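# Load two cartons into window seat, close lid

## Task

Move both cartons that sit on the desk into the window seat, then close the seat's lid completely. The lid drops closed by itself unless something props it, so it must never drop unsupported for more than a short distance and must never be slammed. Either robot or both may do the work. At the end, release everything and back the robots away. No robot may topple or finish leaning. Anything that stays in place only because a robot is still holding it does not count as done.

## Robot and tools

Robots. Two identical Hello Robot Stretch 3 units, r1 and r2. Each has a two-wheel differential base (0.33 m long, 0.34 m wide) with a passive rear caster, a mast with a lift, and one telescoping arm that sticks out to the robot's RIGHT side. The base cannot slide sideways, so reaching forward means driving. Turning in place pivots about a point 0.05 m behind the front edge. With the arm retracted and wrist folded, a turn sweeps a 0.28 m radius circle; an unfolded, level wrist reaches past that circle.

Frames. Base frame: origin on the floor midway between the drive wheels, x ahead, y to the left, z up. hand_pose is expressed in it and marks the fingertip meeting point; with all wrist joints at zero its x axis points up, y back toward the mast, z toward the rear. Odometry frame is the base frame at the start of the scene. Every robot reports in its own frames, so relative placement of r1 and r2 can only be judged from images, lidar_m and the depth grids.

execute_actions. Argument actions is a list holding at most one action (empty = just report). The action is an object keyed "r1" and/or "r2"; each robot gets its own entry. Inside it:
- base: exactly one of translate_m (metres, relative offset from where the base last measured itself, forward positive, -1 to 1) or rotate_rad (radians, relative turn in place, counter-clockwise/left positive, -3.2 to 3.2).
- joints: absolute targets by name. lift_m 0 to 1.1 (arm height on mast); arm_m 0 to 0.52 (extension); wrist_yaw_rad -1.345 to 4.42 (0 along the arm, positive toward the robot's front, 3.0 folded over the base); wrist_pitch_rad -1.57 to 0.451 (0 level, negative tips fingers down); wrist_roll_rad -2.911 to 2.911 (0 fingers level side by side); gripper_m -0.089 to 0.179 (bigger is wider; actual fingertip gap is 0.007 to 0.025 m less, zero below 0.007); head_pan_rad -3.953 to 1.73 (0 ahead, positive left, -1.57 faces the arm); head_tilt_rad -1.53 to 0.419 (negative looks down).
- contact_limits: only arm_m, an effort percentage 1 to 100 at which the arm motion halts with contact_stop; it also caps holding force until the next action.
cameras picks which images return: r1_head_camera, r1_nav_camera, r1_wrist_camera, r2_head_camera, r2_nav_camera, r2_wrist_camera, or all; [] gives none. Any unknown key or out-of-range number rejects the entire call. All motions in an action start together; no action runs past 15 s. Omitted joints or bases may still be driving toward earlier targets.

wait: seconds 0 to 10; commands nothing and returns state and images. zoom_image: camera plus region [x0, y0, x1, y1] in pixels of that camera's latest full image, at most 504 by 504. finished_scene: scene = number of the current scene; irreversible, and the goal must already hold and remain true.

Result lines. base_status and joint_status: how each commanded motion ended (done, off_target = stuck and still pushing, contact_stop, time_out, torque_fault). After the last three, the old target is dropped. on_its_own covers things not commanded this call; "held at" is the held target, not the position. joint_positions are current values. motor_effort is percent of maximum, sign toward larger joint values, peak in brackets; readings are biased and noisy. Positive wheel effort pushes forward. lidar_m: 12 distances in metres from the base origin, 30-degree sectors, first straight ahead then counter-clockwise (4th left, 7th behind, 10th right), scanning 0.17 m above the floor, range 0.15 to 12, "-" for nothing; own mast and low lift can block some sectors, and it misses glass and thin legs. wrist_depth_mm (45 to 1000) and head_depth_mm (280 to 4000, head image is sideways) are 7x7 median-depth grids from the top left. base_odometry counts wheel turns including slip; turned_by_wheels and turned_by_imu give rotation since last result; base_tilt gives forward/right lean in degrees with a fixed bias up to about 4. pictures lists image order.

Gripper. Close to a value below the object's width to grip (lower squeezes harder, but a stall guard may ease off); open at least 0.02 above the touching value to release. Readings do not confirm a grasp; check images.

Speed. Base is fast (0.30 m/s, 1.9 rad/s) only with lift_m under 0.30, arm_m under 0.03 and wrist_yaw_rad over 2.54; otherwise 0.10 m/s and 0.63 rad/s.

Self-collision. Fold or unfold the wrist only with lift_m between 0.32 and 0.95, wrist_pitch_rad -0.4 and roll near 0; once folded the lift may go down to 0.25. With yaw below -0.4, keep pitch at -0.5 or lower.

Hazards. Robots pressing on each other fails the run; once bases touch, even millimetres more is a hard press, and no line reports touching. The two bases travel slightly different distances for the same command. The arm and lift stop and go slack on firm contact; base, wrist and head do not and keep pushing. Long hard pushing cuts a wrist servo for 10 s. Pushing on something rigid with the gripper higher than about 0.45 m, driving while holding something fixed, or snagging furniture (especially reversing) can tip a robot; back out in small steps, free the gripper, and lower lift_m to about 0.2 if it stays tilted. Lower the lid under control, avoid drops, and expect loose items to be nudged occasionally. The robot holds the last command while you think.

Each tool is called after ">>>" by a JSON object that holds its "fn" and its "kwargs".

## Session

>>> {"fn": "execute_actions", "kwargs": {"actions": [], "cameras": ["r1_nav_camera","r2_nav_camera"]}}

Scene clock: 0.00 s.
r1.base_odometry: x=+0.000 y=+0.000 heading=+0.000 (m, m, rad; r1's odometry frame)
r1.turned_by_wheels: +0.000 (rad since the last result)
r1.turned_by_imu: +0.000 (rad since the last result)
r1.base_tilt: forward=+0.4 right=+1.0 (deg)
r1.lidar_m: 1.78 2.67 2.55 1.86 1.74 1.79 1.44 1.07 1.04 1.09 1.53 1.94
r1.head_depth_mm: 1878 1916 1939 1928 1954 1963 1959 / 1972 2054 2056 2076 2089 2093 2076 / 2072 2199 2196 2214 2187 2212 2103 / 2079 2363 2361 2390 2355 1818 1916 / 2081 2549 2576 2576 2502 2518 2158 / 2088 2764 2793 2815 2617 2737 2158 / 2090 2951 3054 3063 2614 2951 2160
r1.base_status: not commanded
r1.joint_positions: lift_m=+0.546 arm_m=-0.001 wrist_yaw_rad=+3.066 wrist_pitch_rad=-0.467 wrist_roll_rad=-0.008 gripper_m=+0.037 head_pan_rad=+0.003 head_tilt_rad=+0.012
r1.joint_status: not commanded
r1.motor_effort: left_wheel=+1 right_wheel=+0 lift_m=+41 arm_m=-1 wrist_yaw_rad=+0 wrist_pitch_rad=+6 wrist_roll_rad=+0 gripper_m=+0 head_pan_rad=+0 head_tilt_rad=+3 (%)
r1.hand_pose: x=-0.0049 y=+0.0734 z=+0.5476 quat_wxyz=(+0.189, +0.691, +0.139, +0.684) (m; r1's base frame)
r1.wrist_depth_mm: - - - - - - - / - - - - - - - / - - - - - - - / - - - - - - - / - - 941 943 941 887 887 / 847 827 822 784 - 782 748 / 718 728 692 706 670 676 660
r2.base_odometry: x=+0.000 y=+0.000 heading=+0.000 (m, m, rad; r2's odometry frame)
r2.turned_by_wheels: +0.000 (rad since the last result)
r2.turned_by_imu: +0.000 (rad since the last result)
r2.base_tilt: forward=-0.4 right=+0.9 (deg)
r2.lidar_m: 2.99 2.08 1.52 1.77 1.20 1.12 1.14 1.46 1.83 1.68 1.81 2.51
r2.head_depth_mm: 1714 2464 3431 3395 3361 3346 2325 / 1727 2521 3525 3550 3517 3421 2308 / 1745 2576 3740 3750 3710 3557 2294 / 1752 2565 3894 3952 3837 3541 2261 / 1776 2607 3544 3471 3528 3291 2261 / 1765 2629 2923 2985 2976 2854 2236 / 1806 2484 2561 2572 2577 1683 1996
r2.base_status: not commanded
r2.joint_positions: lift_m=+0.598 arm_m=+0.000 wrist_yaw_rad=+3.101 wrist_pitch_rad=-0.424 wrist_roll_rad=-0.014 gripper_m=+0.037 head_pan_rad=-0.001 head_tilt_rad=+0.005
r2.joint_status: not commanded
r2.motor_effort: left_wheel=+0 right_wheel=+0 lift_m=+38 arm_m=-1 wrist_yaw_rad=+1 wrist_pitch_rad=+6 wrist_roll_rad=-1 gripper_m=-1 head_pan_rad=+0 head_tilt_rad=+3 (%)
r2.hand_pose: x=-0.0122 y=+0.0785 z=+0.6099 quat_wxyz=(+0.162, +0.689, +0.136, +0.693) (m; r2's base frame)
r2.wrist_depth_mm: 895 - - - - - - / 935 - - - - - - / 965 - - - - - - / - - - - - - - / 944 - - - - - - / 843 862 881 856 - 861 874 / 722 734 716 729 736 741 750
pictures: r1_nav_camera (sideways: a quarter turn counterclockwise sets it upright), r2_nav_camera (sideways: a quarter turn counterclockwise sets it upright)
camera_calibration (this result's frames):
r1_nav_camera: T_world_to_cam=[[0.0391364, -0.0110733, 0.999173, -1.25958], [0.0321384, -0.999407, -0.0123347, 0.0721329], [0.998717, 0.0325946, -0.0387573, -0.00212429], [0, 0, 0, 1]] pos_world=[0.0490987, 0.0582117, 1.25934]
r2_nav_camera: T_world_to_cam=[[-0.0353516, -0.0260337, 0.999036, -1.25806], [-0.0280879, -0.99924, -0.0270329, 0.0832515], [0.99898, -0.0290165, 0.0345935, -0.0854149], [0, 0, 0, 1]] pos_world=[0.0431919, 0.0479578, 1.26205]
Images, in order (width x height): r1_nav_camera 672x504, r2_nav_camera 672x504.

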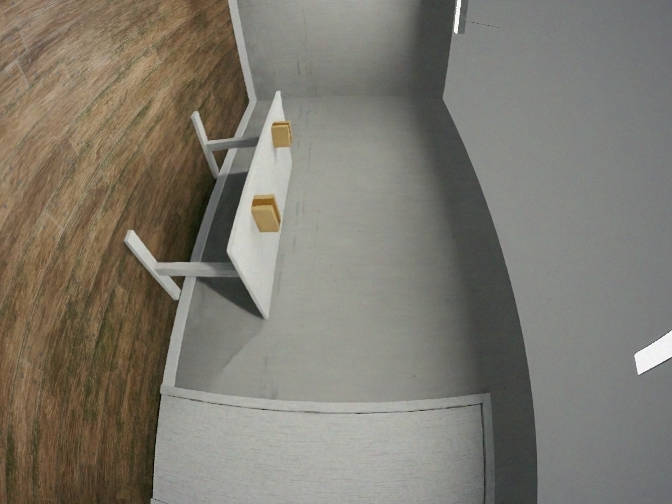

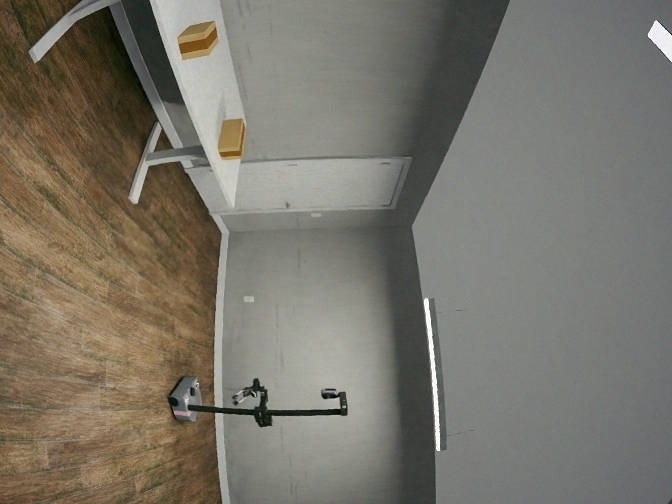

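>>> {"fn": "execute_actions", "kwargs": {"actions": [{"r1":{"joints":{"head_pan_rad":1.7,"head_tilt_rad":-0.5,"lift_m":0.65,"wrist_pitch_rad":-1.57,"wrist_yaw_rad":3.14}},"r2":{"joints":{"head_pan_rad":-1.3,"head_tilt_rad":-0.5,"lift_m":0.65,"wrist_pitch_rad":-1.57,"wrist_yaw_rad":3.14}}}], "cameras": ["r1_head_camera","r2_head_camera"]}}

>>> {"fn": "execute_actions", "kwargs": {"actions": [{"r1":{"joints":{"head_pan_rad":0.15,"head_tilt_rad":-0.4,"lift_m":0.75,"gripper_m":0.175}},"r2":{"joints":{"head_pan_rad":0.6,"head_tilt_rad":-0.4,"lift_m":0.75,"gripper_m":0.175}}}], "cameras": ["r1_head_camera","r2_head_camera"]}}

Scene clock: 22.53 s.
r1.base_odometry: x=+0.000 y=+0.000 heading=+0.000 (m, m, rad; r1's odometry frame)
r1.turned_by_wheels: +0.000 (rad since the last result)
r1.turned_by_imu: +0.000 (rad since the last result)
r1.base_tilt: forward=+0.6 right=+1.0 (deg)
r1.lidar_m: 1.77 2.67 2.55 1.86 1.74 1.79 1.44 1.07 1.04 1.09 1.53 1.94
r1.head_depth_mm: 3418 3788 3821 2578 1931 1545 1281 / 3082 3500 3608 2574 1928 1543 1296 / 2715 3005 3310 2562 1925 1555 1293 / 2387 2625 2792 2363 1943 1551 1291 / 2142 2350 2419 2107 1947 1548 1294 / 1955 2101 2214 1977 1989 - - / 1829 - - - - - -
r1.base_status: not commanded
r1.joint_positions: lift_m=+0.650 arm_m=-0.001 wrist_yaw_rad=+3.137 wrist_pitch_rad=-1.561 wrist_roll_rad=-0.008 gripper_m=+0.037 head_pan_rad=+1.693 head_tilt_rad=-0.493
r1.joint_status: all done
r1.motor_effort: left_wheel=+0(0) right_wheel=+0(0) lift_m=+53(54) arm_m=+0(1) wrist_yaw_rad=+2(5) wrist_pitch_rad=-4(5) wrist_roll_rad=+0(0) gripper_m=+0(1) head_pan_rad=+3(46) head_tilt_rad=-4(45) (%)
r1.hand_pose: x=-0.0212 y=-0.1656 z=+0.5319 quat_wxyz=(+0.497, +0.501, +0.498, +0.503) (m; r1's base frame)
r1.wrist_depth_mm: 674 667 - - 637 642 626 / 685 679 - - 645 666 649 / 688 695 - - 679 673 675 / 705 695 696 705 686 685 684 / 742 716 732 701 719 684 690 / 759 764 741 744 - 725 702 / 794 766 774 744 737 739 733
r2.base_odometry: x=+0.000 y=+0.000 heading=+0.000 (m, m, rad; r2's odometry frame)
r2.turned_by_wheels: +0.000 (rad since the last result)
r2.turned_by_imu: +0.000 (rad since the last result)
r2.base_tilt: forward=-0.3 right=+0.9 (deg)
r2.lidar_m: 2.99 2.08 1.53 1.77 1.20 1.12 1.14 1.45 1.83 1.68 1.80 2.50
r2.head_depth_mm: 1648 1736 1844 1989 2042 1612 1316 / 1762 1877 2010 2121 2062 1591 1311 / 1886 2026 2213 1977 1970 1594 1313 / 2044 2217 2408 2071 2026 1596 1308 / 2269 2467 2725 2316 2039 1581 1301 / 2514 2766 3078 2818 2020 1573 1297 / 2822 3149 3499 2761 1998 1570 1294
r2.base_status: not commanded
r2.joint_positions: lift_m=+0.649 arm_m=+0.000 wrist_yaw_rad=+3.138 wrist_pitch_rad=-1.558 wrist_roll_rad=-0.014 gripper_m=+0.037 head_pan_rad=-1.293 head_tilt_rad=-0.493
r2.joint_status: all done
joint sent to its limit — the command would take r2.wrist_pitch_rad past its lower limit, so that joint was sent only as far as its limit.
r2.motor_effort: left_wheel=+0(0) right_wheel=+0(0) lift_m=+57(60) arm_m=-1(1) wrist_yaw_rad=+3(4) wrist_pitch_rad=-4(6) wrist_roll_rad=+0(0) gripper_m=+0(0) head_pan_rad=-4(45) head_tilt_rad=-3(33) (%)
r2.hand_pose: x=-0.0212 y=-0.1658 z=+0.5315 quat_wxyz=(+0.495, +0.500, +0.499, +0.506) (m; r2's base frame)
r2.wrist_depth_mm: 633 630 - - 633 622 621 / 658 655 - - 650 653 647 / 674 664 - - 663 660 665 / 686 683 674 685 679 683 677 / 710 705 697 692 687 694 688 / 729 731 707 709 - 703 712 / 737 736 753 724 731 738 731
pictures: r1_head_camera (sideways: a quarter turn clockwise sets it upright), r2_head_camera (sideways: a quarter turn clockwise sets it upright)
camera_calibration (this result's frames):
r1_head_camera: T_world_to_cam=[[0.0804945, -0.512334, -0.855006, 1.13619], [-0.987138, -0.159847, 0.00284876, 0.00441651], [-0.138129, 0.843779, -0.518611, 0.640338], [0, 0, 0, 1]] pos_world=[0.00135221, 0.0425102, 1.30352]
r2_head_camera: T_world_to_cam=[[-0.154361, 0.399883, -0.903475, 1.19156], [0.94991, 0.311572, -0.0243917, 0.0273652], [0.271743, -0.861984, -0.427947, 0.517373], [0, 0, 0, 1]] pos_world=[0.0173445, -0.0390448, 1.29862]
Images, in order (width x height): r1_head_camera 896x504, r2_head_camera 896x504.

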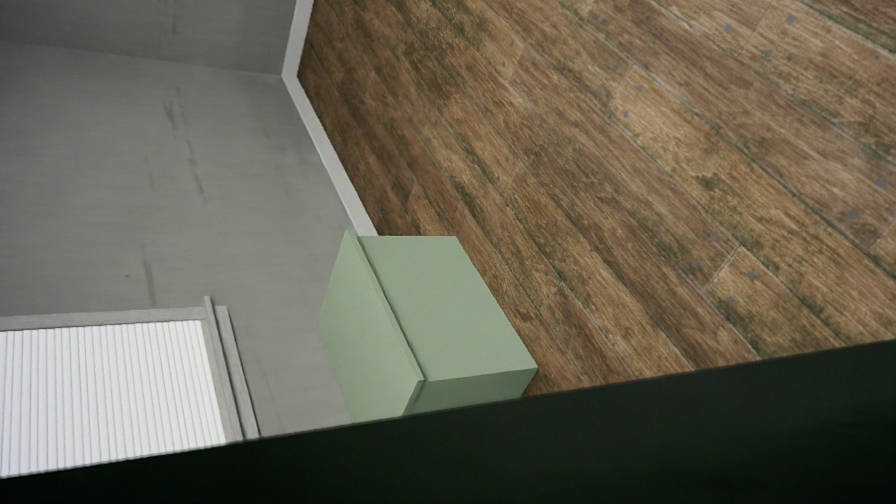

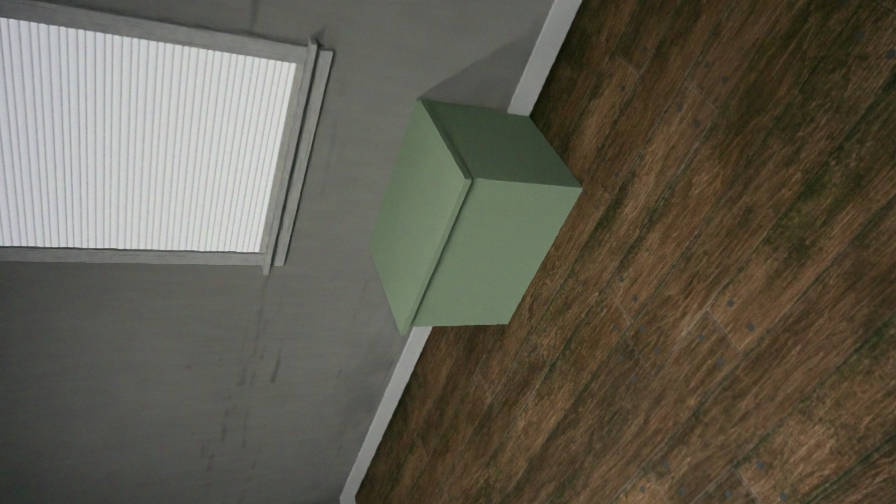

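Scene clock: 24.40 s.
r1.base_odometry: x=+0.000 y=+0.000 heading=+0.000 (m, m, rad; r1's odometry frame)
r1.turned_by_wheels: +0.000 (rad since the last result)
r1.turned_by_imu: +0.000 (rad since the last result)
r1.base_tilt: forward=+0.6 right=+0.9 (deg)
r1.lidar_m: 1.78 2.67 2.55 1.85 1.74 1.79 1.44 1.07 1.04 1.09 1.53 1.93
r1.head_depth_mm: 1829 1939 2074 2238 2146 1668 1361 / 1978 2111 2166 2396 2151 1670 1358 / 2128 2299 2214 2584 2075 1668 1363 / 2337 2552 1858 2863 2163 1674 1364 / 2558 2806 2456 3045 2157 1672 1369 / 2828 3163 2737 2854 2147 1676 1365 / 3188 3530 3937 3024 2164 1672 1371
r1.base_status: not commanded
r1.joint_positions: lift_m=+0.750 arm_m=-0.001 wrist_yaw_rad=+3.137 wrist_pitch_rad=-1.562 wrist_roll_rad=-0.008 gripper_m=+0.175 head_pan_rad=+0.157 head_tilt_rad=-0.409
r1.joint_status: all done
r1.motor_effort: left_wheel=+0(1) right_wheel=+0(0) lift_m=+53(53) arm_m=-1(1) wrist_yaw_rad=+3(2) wrist_pitch_rad=-4(4) wrist_roll_rad=+0(0) gripper_m=+1(85) head_pan_rad=-4(47) head_tilt_rad=+6(21) (%)
r1.hand_pose: x=-0.0212 y=-0.1656 z=+0.6319 quat_wxyz=(+0.497, +0.501, +0.498, +0.503) (m; r1's base frame)
r1.wrist_depth_mm: 777 772 759 - 731 751 735 / 795 782 781 - 743 759 754 / 810 807 795 - 765 776 757 / 832 827 820 788 773 804 784 / 843 833 844 826 818 809 799 / 858 - 853 830 827 837 - / 911 876 864 853 863 851 849
r2.base_odometry: x=+0.000 y=+0.000 heading=+0.000 (m, m, rad; r2's odometry frame)
r2.turned_by_wheels: +0.000 (rad since the last result)
r2.turned_by_imu: +0.000 (rad since the last result)
r2.base_tilt: forward=-0.3 right=+0.8 (deg)
r2.lidar_m: 3.01 2.08 1.52 1.77 1.20 1.12 1.14 1.46 1.83 1.68 1.80 2.50
r2.head_depth_mm: 2243 2434 2667 2898 2322 1745 1398 / 2089 2299 2478 1827 2281 1758 1398 / 1977 2150 2297 1803 2311 1735 1393 / 1900 2009 2146 1666 2307 1743 1396 / 1778 1906 2049 1427 2266 1719 1388 / 1691 1789 1937 1512 2162 1677 1380 / 1608 1704 1810 1605 2013 1708 1368
r2.base_status: not commanded
r2.joint_positions: lift_m=+0.749 arm_m=+0.000 wrist_yaw_rad=+3.138 wrist_pitch_rad=-1.559 wrist_roll_rad=-0.014 gripper_m=+0.175 head_pan_rad=+0.593 head_tilt_rad=-0.409
r2.joint_status: all done
r2.motor_effort: left_wheel=+0(0) right_wheel=+0(0) lift_m=+57(59) arm_m=-1(1) wrist_yaw_rad=+2(2) wrist_pitch_rad=-4(4) wrist_roll_rad=-1(0) gripper_m=+1(83) head_pan_rad=+4(45) head_tilt_rad=+5(17) (%)
r2.hand_pose: x=-0.0212 y=-0.1659 z=+0.6315 quat_wxyz=(+0.495, +0.500, +0.500, +0.506) (m; r2's base frame)
r2.wrist_depth_mm: 722 719 727 - 736 718 721 / 756 742 751 - 730 727 715 / 765 764 751 - 756 757 754 / 797 788 776 779 764 792 774 / 811 797 806 796 797 788 790 / 817 821 829 811 809 828 803 / 860 849 849 846 827 837 836
pictures: r1_head_camera (sideways: a quarter turn clockwise sets it upright), r2_head_camera (sideways: a quarter turn clockwise sets it upright)
camera_calibration (this result's frames):
r1_head_camera: T_world_to_cam=[[-0.43577, -0.0868563, -0.895857, 1.19262], [-0.194625, 0.980878, -0.000428213, 0.00384829], [0.878764, 0.17417, -0.444341, 0.537497], [0, 0, 0, 1]] pos_world=[0.0481234, 0.006196, 1.30725]
r2_head_camera: T_world_to_cam=[[-0.267773, -0.227021, -0.936354, 1.23516], [-0.588532, 0.808003, -0.0275969, 0.0409254], [0.762842, 0.543684, -0.349971, 0.412903], [0, 0, 0, 1]] pos_world=[0.0398495, 0.0228508, 1.30218]
Images, in order (width x height): r1_head_camera 896x504, r2_head_camera 896x504.

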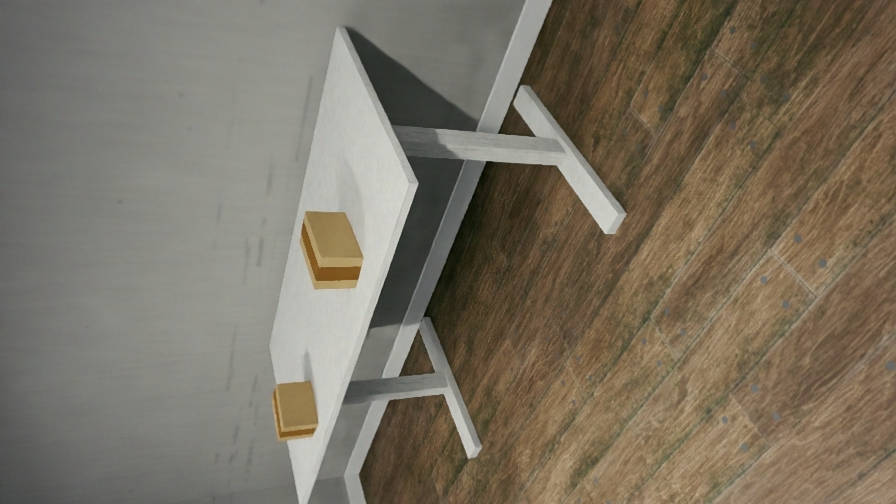

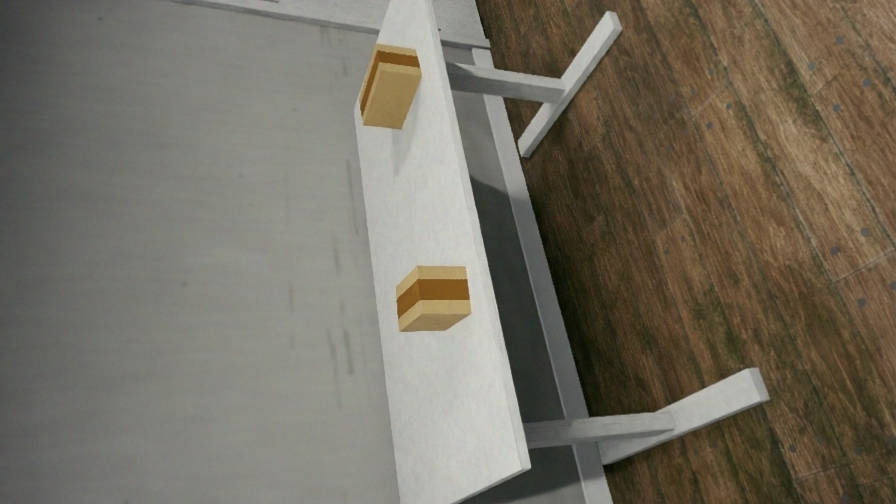

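>>> {"fn": "execute_actions", "kwargs": {"actions": []}}

Scene clock: 60.93 s.
r1.base_odometry: x=+0.000 y=+0.000 heading=+0.000 (m, m, rad; r1's odometry frame)
r1.turned_by_wheels: +0.000 (rad since the last result)
r1.turned_by_imu: +0.000 (rad since the last result)
r1.base_tilt: forward=+0.5 right=+1.1 (deg)
r1.lidar_m: 1.77 2.67 2.55 1.86 1.74 1.79 1.44 1.07 1.04 1.09 1.53 1.94
r1.head_depth_mm: 1824 1962 2068 2244 2154 1659 1357 / 1975 2110 2166 2405 2152 1662 1358 / 2125 2307 2209 2602 2104 1673 1359 / 2344 2545 1858 2855 2164 1669 1363 / 2561 2813 2453 3030 2165 1675 1364 / 2852 3130 2736 2903 2162 1676 1359 / 3168 3588 3966 3030 2151 1677 1369
r1.base_status: not commanded
r1.joint_positions: lift_m=+0.750 arm_m=-0.001 wrist_yaw_rad=+3.137 wrist_pitch_rad=-1.562 wrist_roll_rad=-0.008 gripper_m=+0.175 head_pan_rad=+0.157 head_tilt_rad=-0.409
r1.joint_status: all done
r1.motor_effort: left_wheel=+0(1) right_wheel=+0(0) lift_m=+52(53) arm_m=+0(1) wrist_yaw_rad=+2(2) wrist_pitch_rad=-4(4) wrist_roll_rad=+0(0) gripper_m=+0(85) head_pan_rad=-3(47) head_tilt_rad=+6(21) (%)
r1.hand_pose: x=-0.0212 y=-0.1656 z=+0.6319 quat_wxyz=(+0.497, +0.501, +0.498, +0.503) (m; r1's base frame)
r1.wrist_depth_mm: 764 758 746 - 748 731 720 / 785 768 780 - 753 742 737 / 803 790 797 - 766 758 762 / 825 807 821 789 778 785 780 / 845 836 828 822 829 820 780 / 877 - 836 853 826 801 - / 901 917 885 889 873 841 842
r2.base_odometry: x=+0.000 y=+0.000 heading=+0.000 (m, m, rad; r2's odometry frame)
r2.turned_by_wheels: +0.000 (rad since the last result)
r2.turned_by_imu: +0.000 (rad since the last result)
r2.base_tilt: forward=-0.3 right=+0.9 (deg)
r2.lidar_m: 3.01 2.07 1.52 1.77 1.20 1.12 1.14 1.45 1.83 1.68 1.80 2.49
r2.head_depth_mm: 2254 2464 2660 2891 2351 1759 1401 / 2114 2278 2442 1832 2280 1742 1399 / 1983 2143 2280 1814 2330 1732 1386 / 1876 2014 2152 1658 2286 1729 1394 / 1773 1887 2028 1430 2265 1721 1373 / 1695 1802 1918 1505 2156 1689 1365 / 1604 1710 1806 1607 2023 1701 1375
r2.base_status: not commanded
r2.joint_positions: lift_m=+0.749 arm_m=+0.000 wrist_yaw_rad=+3.138 wrist_pitch_rad=-1.559 wrist_roll_rad=-0.014 gripper_m=+0.175 head_pan_rad=+0.593 head_tilt_rad=-0.409
r2.joint_status: all done
r2.motor_effort: left_wheel=+0(0) right_wheel=+1(0) lift_m=+57(59) arm_m=-1(1) wrist_yaw_rad=+2(2) wrist_pitch_rad=-4(4) wrist_roll_rad=+0(0) gripper_m=+0(83) head_pan_rad=+4(45) head_tilt_rad=+5(17) (%)
r2.hand_pose: x=-0.0212 y=-0.1659 z=+0.6315 quat_wxyz=(+0.495, +0.500, +0.500, +0.506) (m; r2's base frame)
r2.wrist_depth_mm: 728 736 721 - 724 720 718 / 742 748 739 - 737 734 741 / 771 770 761 - 746 752 766 / 784 780 783 784 776 785 766 / 809 798 786 796 792 795 791 / 818 821 810 822 808 818 801 / 863 838 821 836 833 841 832
pictures: r1_head_camera (sideways: a quarter turn clockwise sets it upright), r1_nav_camera (sideways: a quarter turn counterclockwise sets it upright), r1_wrist_camera, r2_head_camera (sideways: a quarter turn clockwise sets it upright), r2_nav_camera (sideways: a quarter turn counterclockwise sets it upright), r2_wrist_camera
camera_calibration (this result's frames):
r1_head_camera: T_world_to_cam=[[-0.43577, -0.0868549, -0.895857, 1.19262], [-0.194622, 0.980878, -0.000428209, 0.00384826], [0.878764, 0.174167, -0.444342, 0.537497], [0, 0, 0, 1]] pos_world=[0.0481234, 0.00619586, 1.30725]
r1_nav_camera: T_world_to_cam=[[0.439663, 0.0583834, 0.896263, -1.12752], [0.178187, -0.98372, -0.0233292, 0.0855457], [0.88031, 0.169959, -0.442908, 0.524624], [0, 0, 0, 1]] pos_world=[0.0186532, 0.0608168, 1.24491]
r1_wrist_camera: T_world_to_cam=[[0.997618, -0.0474265, -0.050096, 0.0573848], [-0.038579, -0.985574, 0.164789, -0.233012], [-0.0571886, -0.162464, -0.985056, 0.758644], [0, 0, 0, 1]] pos_world=[-0.0228517, -0.103677, 0.788579]
r2_head_camera: T_world_to_cam=[[-0.267772, -0.227023, -0.936354, 1.23516], [-0.588537, 0.807999, -0.0275969, 0.0409254], [0.762838, 0.543689, -0.349971, 0.412903], [0, 0, 0, 1]] pos_world=[0.0398494, 0.0228511, 1.30218]
r2_nav_camera: T_world_to_cam=[[0.32052, 0.184458, 0.929108, -1.16867], [0.528934, -0.848547, -0.0140049, 0.0628815], [0.785809, 0.495926, -0.369542, 0.441934], [0, 0, 0, 1]] pos_world=[-0.00595577, 0.0497614, 1.25001]
r2_wrist_camera: T_world_to_cam=[[0.99913, 0.0410093, -0.00762339, 0.0335081], [0.0417044, -0.985579, 0.163998, -0.2321], [-0.000788001, -0.164173, -0.986431, 0.759709], [0, 0, 0, 1]] pos_world=[-0.0232007, -0.105403, 0.78772]
Images, in order (width x height): r1_head_camera 896x504, r1_nav_camera 672x504, r1_wrist_camera 644x364, r2_head_camera 896x504, r2_nav_camera 672x504, r2_wrist_camera 644x364.

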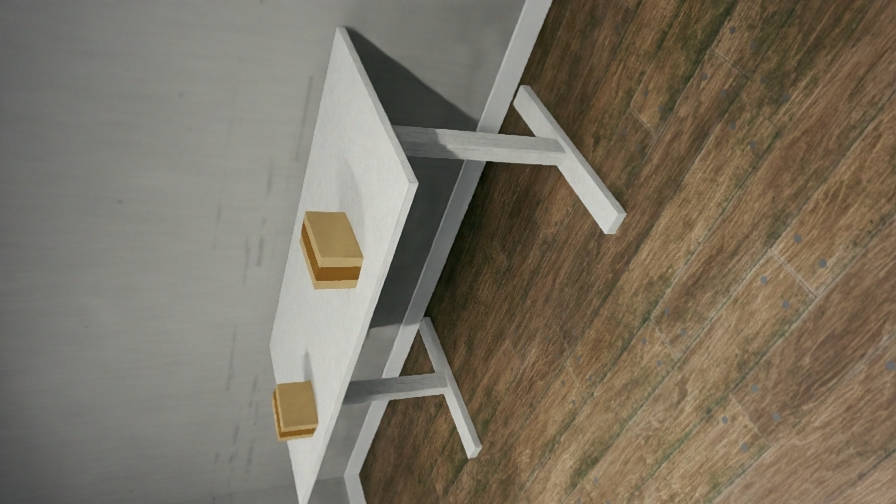

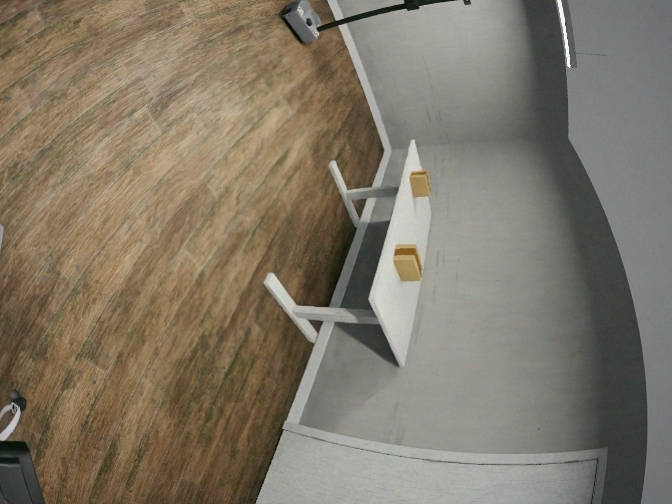

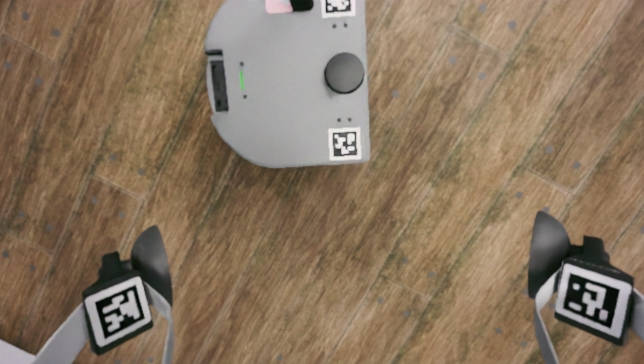

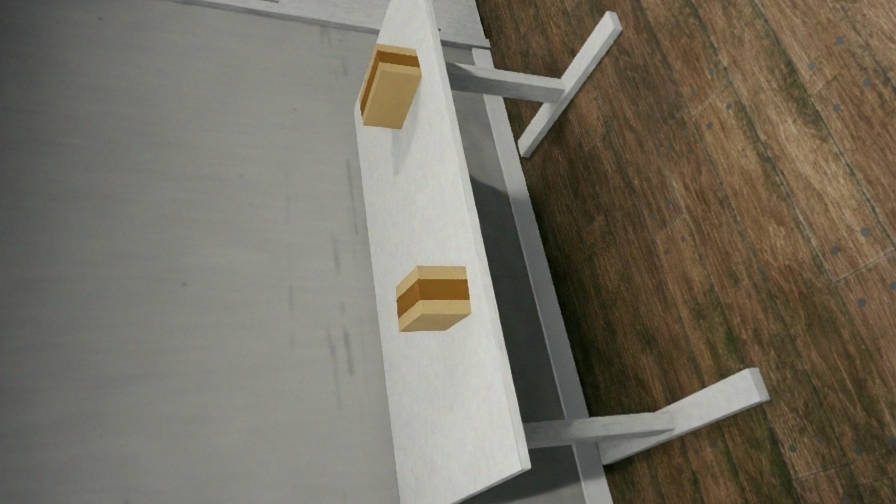

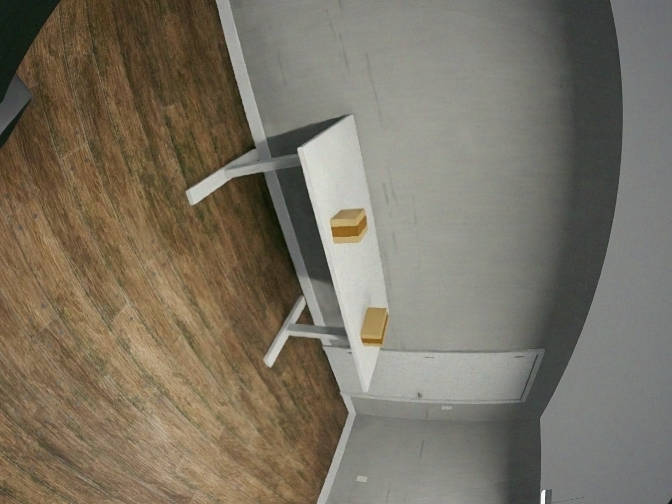

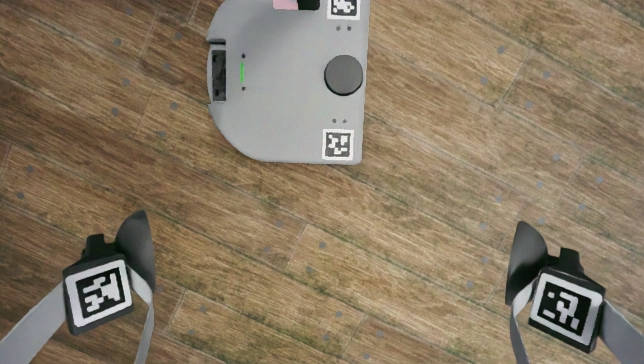

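>>> {"fn": "execute_actions", "kwargs": {"actions": [{"r1":{"base":{"rotate_rad":0.328},"joints":{"lift_m":0.84}},"r2":{"base":{"rotate_rad":0.716},"joints":{"lift_m":0.84}}}], "cameras": []}}

>>> {"fn": "execute_actions", "kwargs": {"actions": [{"r1":{"base":{"translate_m":1.0},"joints":{"lift_m":1.08,"head_pan_rad":-0.4,"head_tilt_rad":-0.7}},"r2":{"base":{"translate_m":0.85},"joints":{"lift_m":1.08,"head_pan_rad":-1.57,"head_tilt_rad":-0.75,"arm_m":0.1}}}], "cameras": ["r1_head_camera"]}}

>>> {"fn": "execute_actions", "kwargs": {"actions": [{"r1":{"base":{"translate_m":0.268},"joints":{"arm_m":0.15,"head_pan_rad":-1.57}},"r2":{"base":{"rotate_rad":1.55},"joints":{"arm_m":0.35,"wrist_yaw_rad":3.4}}}], "cameras": []}}

>>> {"fn": "execute_actions", "kwargs": {"actions": [{"r1":{"base":{"rotate_rad":1.2},"joints":{"arm_m":0.40,"wrist_yaw_rad":2.74}},"r2":{"joints":{"arm_m":0.45}}}], "cameras": ["r1_head_camera","r1_wrist_camera","r2_head_camera","r2_wrist_camera"]}}

Scene clock: 120.87 s.
r1.base_odometry: x=+0.000 y=+0.000 heading=+0.328 (m, m, rad; r1's odometry frame)
r1.turned_by_wheels: +0.328 (rad since the last result)
r1.turned_by_imu: +0.325 (rad since the last result)
r1.base_tilt: forward=+0.6 right=+1.2 (deg)
r1.lidar_m: 2.40 2.55 3.10 1.68 1.79 1.80 1.15 1.04 1.05 1.28 1.94 1.78
r1.head_depth_mm: 2365 2490 1755 2696 2142 1665 1359 / 2679 2856 2431 2996 2163 1675 1360 / 3081 3316 2734 2919 2166 1678 1367 / 3562 3904 - 3055 2148 1671 1365 / 3541 3845 - 3023 2169 1677 1372 / 3407 3625 3949 3036 2164 1677 1367 / 3208 3470 3715 3036 2153 1676 1361
r1.base_status: done
r1.joint_positions: lift_m=+0.840 arm_m=-0.001 wrist_yaw_rad=+3.137 wrist_pitch_rad=-1.562 wrist_roll_rad=-0.008 gripper_m=+0.175 head_pan_rad=+0.157 head_tilt_rad=-0.408
r1.joint_status: all done
r1.motor_effort: left_wheel=+0(3) right_wheel=+2(6) lift_m=+52(54) arm_m=-1(1) wrist_yaw_rad=+2(3) wrist_pitch_rad=-4(4) wrist_roll_rad=+0(0) gripper_m=+1(0) head_pan_rad=-4(4) head_tilt_rad=+6(6) (%)
r1.hand_pose: x=-0.0212 y=-0.1657 z=+0.7219 quat_wxyz=(+0.497, +0.501, +0.498, +0.503) (m; r1's base frame)
r1.wrist_depth_mm: 856 839 860 - 812 804 806 / 862 891 863 - 852 835 822 / 903 888 872 - 852 865 844 / 925 921 911 887 880 882 869 / 915 921 918 897 906 882 870 / 958 - 958 956 961 931 - / 885 - 987 953 948 949 949
r2.base_odometry: x=+0.000 y=+0.000 heading=+0.716 (m, m, rad; r2's odometry frame)
r2.turned_by_wheels: +0.716 (rad since the last result)
r2.turned_by_imu: +0.723 (rad since the last result)
r2.base_tilt: forward=-0.3 right=+0.9 (deg)
r2.lidar_m: 1.53 1.93 1.46 1.14 1.13 1.20 1.77 1.83 1.68 2.88 2.54 2.16
r2.head_depth_mm: 1558 1671 1764 1854 2014 1691 1401 / 1596 1705 1819 1955 2099 1748 1398 / 1630 1732 1864 2001 2120 1734 1396 / 1664 1762 1905 2054 2189 1723 1381 / 1684 1802 1947 2105 2185 1725 1388 / 1720 1843 1998 2159 2255 1716 1370 / 1755 1895 2007 2138 2141 1702 1370
r2.base_status: done
r2.joint_positions: lift_m=+0.839 arm_m=+0.000 wrist_yaw_rad=+3.138 wrist_pitch_rad=-1.559 wrist_roll_rad=-0.014 gripper_m=+0.175 head_pan_rad=+0.593 head_tilt_rad=-0.408
r2.joint_status: all done
r2.motor_effort: left_wheel=-2(6) right_wheel=+2(7) lift_m=+57(59) arm_m=-1(1) wrist_yaw_rad=+2(3) wrist_pitch_rad=-4(3) wrist_roll_rad=-1(0) gripper_m=+0(1) head_pan_rad=+4(4) head_tilt_rad=+5(5) (%)
r2.hand_pose: x=-0.0212 y=-0.1660 z=+0.7215 quat_wxyz=(+0.495, +0.500, +0.500, +0.506) (m; r2's base frame)
r2.wrist_depth_mm: 817 829 808 - 821 779 782 / 833 811 826 - 824 819 806 / 853 867 846 - 834 840 855 / 866 883 863 859 848 860 852 / 912 887 897 884 892 871 861 / 905 920 929 899 907 907 890 / 955 950 959 934 928 940 950
pictures: none
No camera images: the call's "cameras" was empty. Leave "cameras" out to get every camera's image.

Scene clock: 132.27 s.
r1.base_odometry: x=+0.947 y=+0.322 heading=+0.328 (m, m, rad; r1's odometry frame)
r1.turned_by_wheels: +0.000 (rad since the last result)
r1.turned_by_imu: +0.003 (rad since the last result)
r1.base_tilt: forward=+0.5 right=+1.2 (deg)
r1.lidar_m: 1.64 1.44 2.95 2.66 2.12 2.43 1.99 1.80 1.82 1.44 1.33 0.88
r1.head_depth_mm: 1140 1272 1075 899 1591 1354 1172 / 1204 1324 1075 850 1406 1356 1175 / 1264 1379 1081 849 1561 1330 1179 / 1334 1426 968 878 1610 1363 1183 / 1417 1496 896 913 1604 1362 1180 / 1510 1509 1092 1790 1612 1365 1181 / 1608 1512 1094 1898 1605 1369 1187
r1.base_status: done
r1.joint_positions: lift_m=+1.080 arm_m=-0.001 wrist_yaw_rad=+3.137 wrist_pitch_rad=-1.562 wrist_roll_rad=-0.008 gripper_m=+0.175 head_pan_rad=-0.393 head_tilt_rad=-0.691
r1.joint_status: all done
r1.motor_effort: left_wheel=-1(3) right_wheel=+2(7) lift_m=+52(56) arm_m=+0(0) wrist_yaw_rad=+4(2) wrist_pitch_rad=-4(4) wrist_roll_rad=+0(0) gripper_m=-1(0) head_pan_rad=-3(37) head_tilt_rad=-6(36) (%)
r1.hand_pose: x=-0.0212 y=-0.1657 z=+0.9619 quat_wxyz=(+0.497, +0.501, +0.498, +0.503) (m; r1's base frame)
r1.wrist_depth_mm: - - - - - - - / - - - - - - - / - - - - - - - / - - - - - - - / - - - - - - - / - - - - - - - / - - - - - - -
r2.base_odometry: x=+0.641 y=+0.558 heading=+0.716 (m, m, rad; r2's odometry frame)
r2.turned_by_wheels: +0.000 (rad since the last result)
r2.turned_by_imu: +0.005 (rad since the last result)
r2.base_tilt: forward=-0.3 right=+0.9 (deg)
r2.lidar_m: 1.18 0.71 1.25 1.50 1.48 1.57 2.34 2.25 2.32 1.46 1.45 1.41
r2.head_depth_mm: - 3399 2515 1961 1658 1337 1161 / - - 2574 - 1556 1344 1160 / - - - - 1547 1333 1156 / 2925 - 2512 1916 1569 1334 1158 / 2799 - 2423 1823 1577 1327 1146 / 2718 3020 2493 1799 1591 1335 1148 / 2683 2983 2461 1860 1572 1332 1146
r2.base_status: done
r2.joint_positions: lift_m=+1.079 arm_m=+0.100 wrist_yaw_rad=+3.138 wrist_pitch_rad=-1.560 wrist_roll_rad=-0.014 gripper_m=+0.175 head_pan_rad=-1.563 head_tilt_rad=-0.741
r2.joint_status: all done
r2.motor_effort: left_wheel=-2(4) right_wheel=+2(7) lift_m=+57(57) arm_m=+4(4) wrist_yaw_rad=+3(2) wrist_pitch_rad=-3(4) wrist_roll_rad=+0(1) gripper_m=+1(0) head_pan_rad=-3(47) head_tilt_rad=-4(26) (%)
r2.hand_pose: x=-0.0212 y=-0.2659 z=+0.9615 quat_wxyz=(+0.495, +0.500, +0.500, +0.505) (m; r2's base frame)
r2.wrist_depth_mm: - - - - - - - / - - - - - - - / - - - - - - - / - - - - - - - / - - - - - - - / - - - - - - - / - - - - - - -
pictures: r1_head_camera (sideways: a quarter turn clockwise sets it upright)
camera_calibration (this result's frames):
r1_head_camera: T_world_to_cam=[[-0.631279, 0.242641, -0.736622, 0.986203], [0.348199, 0.937363, 0.0103599, -0.013506], [0.692996, -0.249952, -0.676225, 0.84031], [0, 0, 0, 1]] pos_world=[0.0449403, -0.0165961, 1.29484]
Images, in order (width x height): r1_head_camera 896x504.

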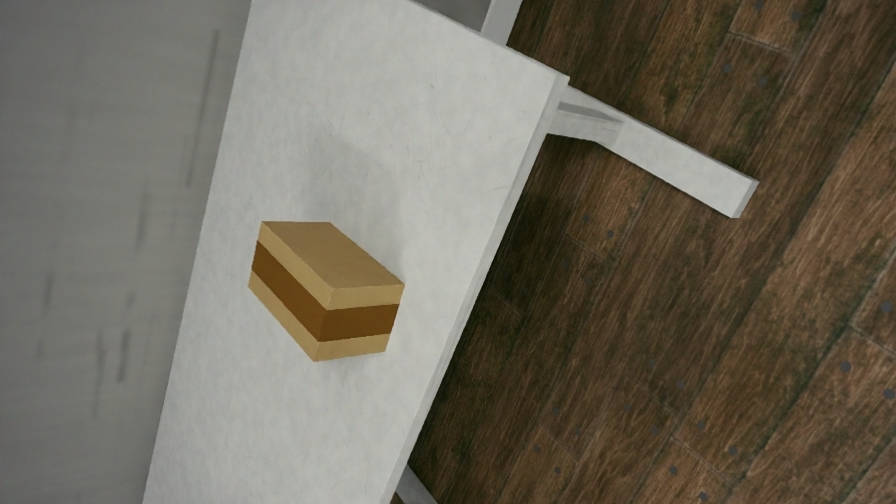

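Scene clock: 136.33 s.
r1.base_odometry: x=+1.200 y=+0.408 heading=+0.328 (m, m, rad; r1's odometry frame)
r1.turned_by_wheels: +0.000 (rad since the last result)
r1.turned_by_imu: +0.001 (rad since the last result)
r1.base_tilt: forward=+0.6 right=+1.0 (deg)
r1.lidar_m: 1.42 1.23 1.25 2.85 2.15 2.61 2.21 2.01 2.00 1.27 0.69 1.17
r1.head_depth_mm: 1625 1887 2211 1994 1550 1354 1174 / - 1752 - 1830 1594 1355 1174 / - - - 1833 1602 1357 1174 / - 1438 1581 1847 1608 1364 1181 / 1103 1322 1474 1701 1565 1362 1186 / 1098 1223 1371 1574 1610 642 1181 / 1029 1138 1272 1427 706 600 1163
r1.base_status: done
r1.joint_positions: lift_m=+1.080 arm_m=+0.150 wrist_yaw_rad=+3.137 wrist_pitch_rad=-1.562 wrist_roll_rad=-0.008 gripper_m=+0.175 head_pan_rad=-1.563 head_tilt_rad=-0.691
r1.joint_status: all done
r1.motor_effort: left_wheel=-1(3) right_wheel=+2(7) lift_m=+52(52) arm_m=+4(5) wrist_yaw_rad=+1(1) wrist_pitch_rad=-4(4) wrist_roll_rad=+0(0) gripper_m=+0(0) head_pan_rad=-3(45) head_tilt_rad=-6(6) (%)
r1.hand_pose: x=-0.0212 y=-0.3165 z=+0.9619 quat_wxyz=(+0.498, +0.501, +0.499, +0.503) (m; r1's base frame)
r1.wrist_depth_mm: - - - - - - - / - - - - - - 400 / - - - - - - 381 / - - - - - 403 389 / - - - - - 403 402 / - - - - - - - / - - - - - - 439
r2.base_odometry: x=+0.641 y=+0.558 heading=+2.266 (m, m, rad; r2's odometry frame)
r2.turned_by_wheels: +1.550 (rad since the last result)
r2.turned_by_imu: +1.566 (rad since the last result)
r2.base_tilt: forward=-0.4 right=+0.9 (deg)
r2.lidar_m: 1.51 1.47 1.57 2.26 2.25 2.29 3.34 1.22 1.41 1.18 0.71 1.23
r2.head_depth_mm: 1213 1368 1134 870 1473 1338 1157 / 1158 1327 1147 869 745 1342 1156 / - - 1117 683 693 1338 1154 / - 1180 1117 739 681 1308 1156 / 1024 1148 1136 861 699 1268 1150 / 980 1098 1110 854 696 1209 1146 / 941 1048 1103 855 697 615 1150
r2.base_status: done
r2.joint_positions: lift_m=+1.079 arm_m=+0.350 wrist_yaw_rad=+3.398 wrist_pitch_rad=-1.560 wrist_roll_rad=-0.014 gripper_m=+0.175 head_pan_rad=-1.563 head_tilt_rad=-0.741
r2.joint_status: all done
r2.motor_effort: left_wheel=-1(7) right_wheel=+2(7) lift_m=+57(57) arm_m=+4(4) wrist_yaw_rad=+3(4) wrist_pitch_rad=-3(3) wrist_roll_rad=-1(0) gripper_m=+0(0) head_pan_rad=-3(4) head_tilt_rad=-5(4) (%)
r2.hand_pose: x=-0.0157 y=-0.5153 z=+0.9615 quat_wxyz=(+0.425, +0.431, +0.560, +0.565) (m; r2's base frame)
r2.wrist_depth_mm: - - - - - - - / - - - - - - 377 / - - 390 385 381 386 382 / 404 399 394 280 394 392 392 / 408 409 289 286 404 403 401 / 418 421 414 293 417 414 413 / 436 432 430 427 428 423 424
pictures: none
No camera images: the call's "cameras" was empty. Leave "cameras" out to get every camera's image.

Scene clock: 139.40 s.
r1.base_odometry: x=+1.200 y=+0.408 heading=+1.528 (m, m, rad; r1's odometry frame)
r1.turned_by_wheels: +1.200 (rad since the last result)
r1.turned_by_imu: +1.191 (rad since the last result)
r1.base_tilt: forward=+0.6 right=+1.1 (deg)
r1.lidar_m: 2.82 2.24 2.15 2.68 2.10 2.01 1.66 1.21 0.69 1.20 1.42 1.23
r1.head_depth_mm: 1005 1117 1075 845 698 620 1170 / 1049 1180 1079 832 699 1234 1150 / - 1310 1085 718 702 1321 1175 / 1206 1341 1083 718 721 1360 1178 / 1260 1389 1087 856 760 1358 1180 / 1343 1440 1092 857 1526 1369 1181 / 1440 1515 1095 860 1609 1364 1183
r1.base_status: done
r1.joint_positions: lift_m=+1.080 arm_m=+0.400 wrist_yaw_rad=+2.743 wrist_pitch_rad=-1.563 wrist_roll_rad=-0.008 gripper_m=+0.175 head_pan_rad=-1.563 head_tilt_rad=-0.691
r1.joint_status: all done
r1.motor_effort: left_wheel=+0(4) right_wheel=+2(6) lift_m=+52(52) arm_m=+5(2) wrist_yaw_rad=-2(4) wrist_pitch_rad=-3(4) wrist_roll_rad=+0(0) gripper_m=+0(0) head_pan_rad=-3(3) head_tilt_rad=-6(6) (%)
r1.hand_pose: x=-0.0297 y=-0.5650 z=+0.9619 quat_wxyz=(+0.587, +0.589, +0.391, +0.395) (m; r1's base frame)
r1.wrist_depth_mm: - - - - - - - / 393 387 385 383 382 382 376 / - 402 391 390 384 384 381 / - 407 407 283 278 396 395 / - 415 415 293 287 407 398 / - - 429 298 293 421 - / - 448 439 306 301 429 427
r2.base_odometry: x=+0.641 y=+0.558 heading=+2.266 (m, m, rad; r2's odometry frame)
r2.turned_by_wheels: +0.000 (rad since the last result)
r2.turned_by_imu: +0.000 (rad since the last result)
r2.base_tilt: forward=-0.4 right=+0.9 (deg)
r2.lidar_m: 1.50 1.47 1.57 2.26 2.24 2.29 3.35 1.23 1.41 1.19 0.71 1.24
r2.head_depth_mm: 1220 1365 1125 870 1481 1342 1157 / 1148 1325 1125 867 744 1346 1159 / - 1317 1120 684 693 1337 1158 / 1083 1206 1115 740 682 1307 1156 / 1018 1143 1089 861 700 1279 1149 / 978 1098 1102 856 698 1218 1139 / 944 1048 1098 854 692 615 1147
r2.base_status: not commanded
r2.joint_positions: lift_m=+1.079 arm_m=+0.450 wrist_yaw_rad=+3.398 wrist_pitch_rad=-1.560 wrist_roll_rad=-0.014 gripper_m=+0.175 head_pan_rad=-1.563 head_tilt_rad=-0.741
r2.joint_status: all done
r2.motor_effort: left_wheel=-1(1) right_wheel=+2(2) lift_m=+57(57) arm_m=+4(4) wrist_yaw_rad=+2(2) wrist_pitch_rad=-3(3) wrist_roll_rad=-1(0) gripper_m=+0(0) head_pan_rad=-3(3) head_tilt_rad=-4(5) (%)
r2.hand_pose: x=-0.0157 y=-0.6153 z=+0.9615 quat_wxyz=(+0.425, +0.431, +0.560, +0.565) (m; r2's base frame)
r2.wrist_depth_mm: - - - 373 369 365 363 / 385 378 377 265 376 373 371 / 389 392 389 272 381 383 382 / 398 395 395 277 394 392 389 / 413 407 408 287 400 400 397 / 421 424 416 415 415 412 411 / 435 427 425 428 426 422 425
pictures: r1_head_camera (sideways: a quarter turn clockwise sets it upright), r1_wrist_camera, r2_head_camera (sideways: a quarter turn clockwise sets it upright), r2_wrist_camera
camera_calibration (this result's frames):
r1_head_camera: T_world_to_cam=[[-0.0226518, 0.676259, -0.736316, 0.982091], [0.998944, 0.0447587, 0.0103767, -0.0174975], [0.0399739, -0.735303, -0.676558, 0.844727], [0, 0, 0, 1]] pos_world=[0.00595816, -0.0422339, 1.29482]
r1_wrist_camera: T_world_to_cam=[[0.902915, -0.426898, -0.050036, -0.153807], [-0.413949, -0.895004, 0.166174, -0.642637], [-0.115722, -0.129329, -0.984826, 1.03514], [0, 0, 0, 1]] pos_world=[-0.00735641, -0.506949, 1.11853]
r2_head_camera: T_world_to_cam=[[-0.0434749, 0.634975, -0.771309, 1.01855], [0.998587, 0.0512296, -0.014111, 0.0136776], [0.0305538, -0.770832, -0.636305, 0.789931], [0, 0, 0, 1]] pos_world=[0.00648773, -0.0385509, 1.28845]
r2_wrist_camera: T_world_to_cam=[[0.954976, 0.296584, -0.00769224, 0.205584], [0.293717, -0.941451, 0.165527, -0.699667], [0.0418509, -0.160334, -0.986175, 1.01429], [0, 0, 0, 1]] pos_world=[-0.0332719, -0.557051, 1.11766]
Images, in order (width x height): r1_head_camera 896x504, r1_wrist_camera 644x364, r2_head_camera 896x504, r2_wrist_camera 644x364.

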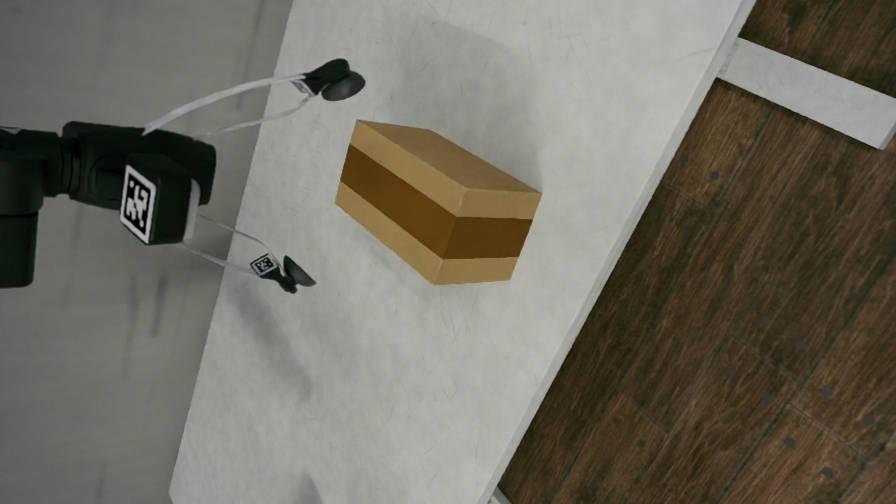

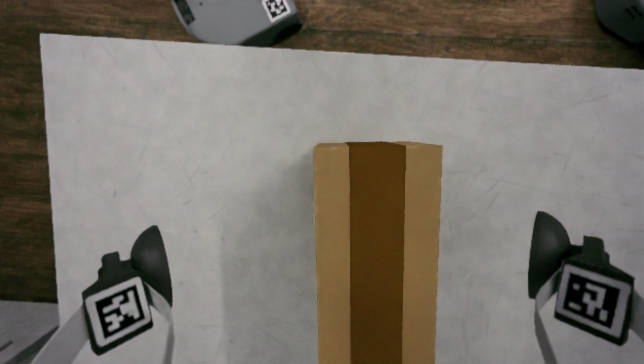

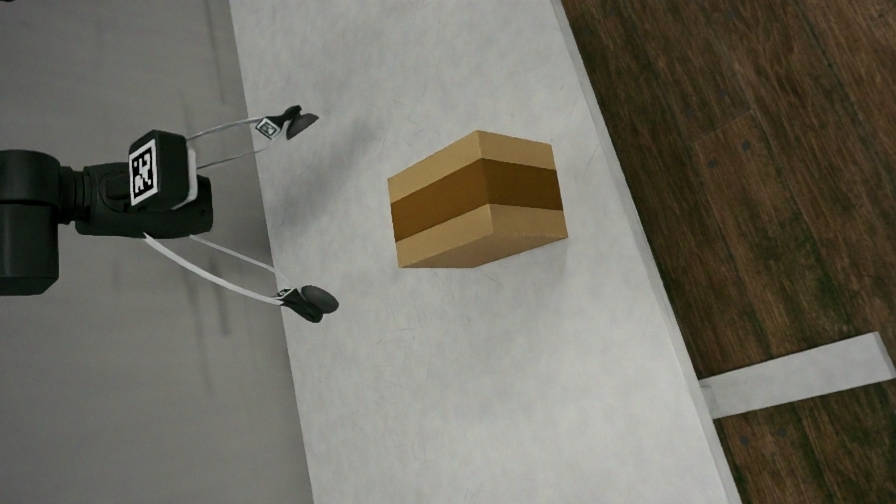

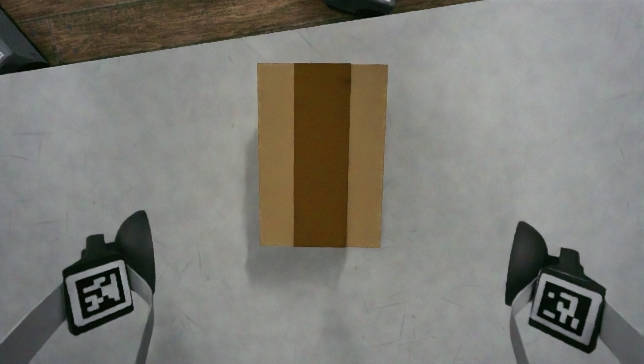

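>>> {"fn": "execute_actions", "kwargs": {"actions": [{"r1":{"base":{"translate_m":0.007},"joints":{"arm_m":0.464,"wrist_yaw_rad":2.70,"lift_m":1.0}},"r2":{"base":{"translate_m":-0.016},"joints":{"arm_m":0.42,"lift_m":1.0}}}], "cameras": ["r1_wrist_camera","r2_wrist_camera"]}}

Scene clock: 155.33 s.
r1.base_odometry: x=+1.201 y=+0.415 heading=+1.528 (m, m, rad; r1's odometry frame)
r1.turned_by_wheels: +0.000 (rad since the last result)
r1.turned_by_imu: +0.000 (rad since the last result)
r1.base_tilt: forward=+0.6 right=+1.1 (deg)
r1.lidar_m: 2.81 2.23 2.14 2.67 2.10 2.02 1.66 1.21 0.69 1.20 1.41 1.21
r1.head_depth_mm: - 1130 1072 849 698 620 1172 / 1086 1189 1081 824 700 1273 1143 / - - 1082 716 700 1323 1176 / 1155 1320 1067 718 720 1360 1181 / 1264 1387 1087 855 762 1360 1181 / 1347 1454 1095 858 1534 1364 1183 / 1447 1515 1095 863 1609 1358 1180
r1.base_status: done
r1.joint_positions: lift_m=+1.000 arm_m=+0.464 wrist_yaw_rad=+2.703 wrist_pitch_rad=-1.563 wrist_roll_rad=-0.008 gripper_m=+0.175 head_pan_rad=-1.563 head_tilt_rad=-0.691
r1.joint_status: all done
r1.motor_effort: left_wheel=-1(1) right_wheel=+2(8) lift_m=+29(46) arm_m=+4(3) wrist_yaw_rad=-2(6) wrist_pitch_rad=-3(3) wrist_roll_rad=+0(0) gripper_m=+1(1) head_pan_rad=-4(4) head_tilt_rad=-6(5) (%)
r1.hand_pose: x=-0.0306 y=-0.6286 z=+0.8827 quat_wxyz=(+0.594, +0.596, +0.379, +0.384) (m; r1's base frame)
r1.wrist_depth_mm: 303 307 303 297 295 292 289 / 315 313 308 192 191 298 295 / 322 318 318 195 196 309 305 / 330 325 325 201 200 313 314 / 341 336 337 206 206 325 315 / 350 - 344 212 211 332 - / 358 354 351 220 217 337 337
r2.base_odometry: x=+0.652 y=+0.546 heading=+2.266 (m, m, rad; r2's odometry frame)
r2.turned_by_wheels: +0.000 (rad since the last result)
r2.turned_by_imu: +0.000 (rad since the last result)
r2.base_tilt: forward=-0.4 right=+0.9 (deg)
r2.lidar_m: 1.52 1.49 1.58 2.29 2.23 2.29 3.35 1.22 1.40 1.19 0.72 1.24
r2.head_depth_mm: 1179 1363 1128 868 1478 1338 1156 / - 1333 1125 864 762 1344 1156 / 1067 1295 1073 687 701 1338 1155 / 1053 1226 1070 706 684 1332 1158 / 1028 1148 1112 857 700 1276 1155 / 985 1103 1110 856 697 1208 1129 / 947 1058 1102 853 696 629 1145
r2.base_status: done
r2.joint_positions: lift_m=+1.001 arm_m=+0.420 wrist_yaw_rad=+3.398 wrist_pitch_rad=-1.560 wrist_roll_rad=-0.014 gripper_m=+0.175 head_pan_rad=-1.563 head_tilt_rad=-0.741
r2.joint_status: all done
r2.motor_effort: left_wheel=-2(7) right_wheel=+2(5) lift_m=+15(52) arm_m=-5(6) wrist_yaw_rad=+2(2) wrist_pitch_rad=-3(3) wrist_roll_rad=-1(0) gripper_m=+0(0) head_pan_rad=-3(3) head_tilt_rad=-4(4) (%)
r2.hand_pose: x=-0.0157 y=-0.5859 z=+0.8829 quat_wxyz=(+0.425, +0.431, +0.561, +0.565) (m; r2's base frame)
r2.wrist_depth_mm: 938 964 941 938 295 294 293 / 309 307 303 301 301 298 300 / 312 312 308 194 197 308 305 / 321 320 317 198 201 313 313 / 330 327 322 204 207 321 321 / 336 336 334 210 329 331 327 / 350 349 345 345 341 341 342
pictures: r1_wrist_camera, r2_wrist_camera
camera_calibration (this result's frames):
r1_wrist_camera: T_world_to_cam=[[0.885278, -0.462362, -0.0500321, -0.207056], [-0.4491, -0.877876, 0.166264, -0.677177], [-0.120796, -0.12472, -0.984811, 0.951487], [0, 0, 0, 1]] pos_world=[-0.00588231, -0.571543, 1.03927]
r2_wrist_camera: T_world_to_cam=[[0.954976, 0.296584, -0.00769272, 0.196259], [0.293717, -0.94145, 0.165538, -0.658986], [0.0418536, -0.160344, -0.986173, 0.941478], [0, 0, 0, 1]] pos_world=[-0.0332717, -0.527649, 1.03906]
Images, in order (width x height): r1_wrist_camera 644x364, r2_wrist_camera 644x364.

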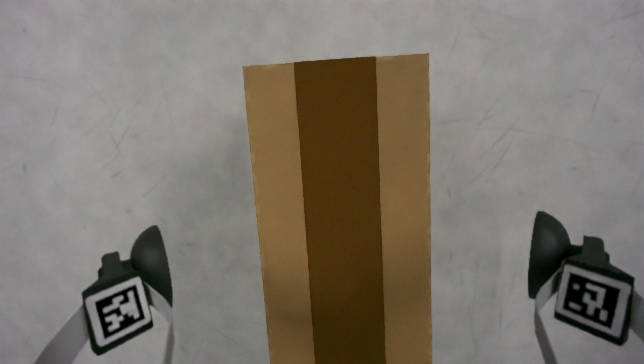

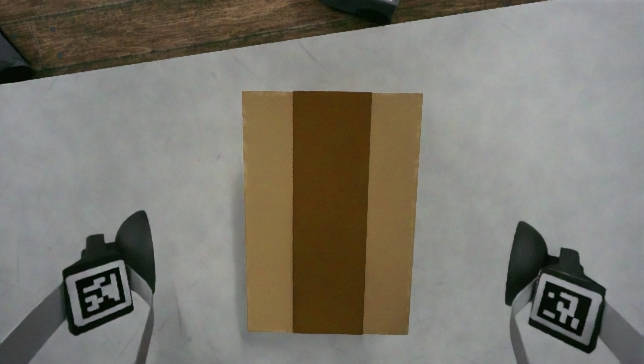

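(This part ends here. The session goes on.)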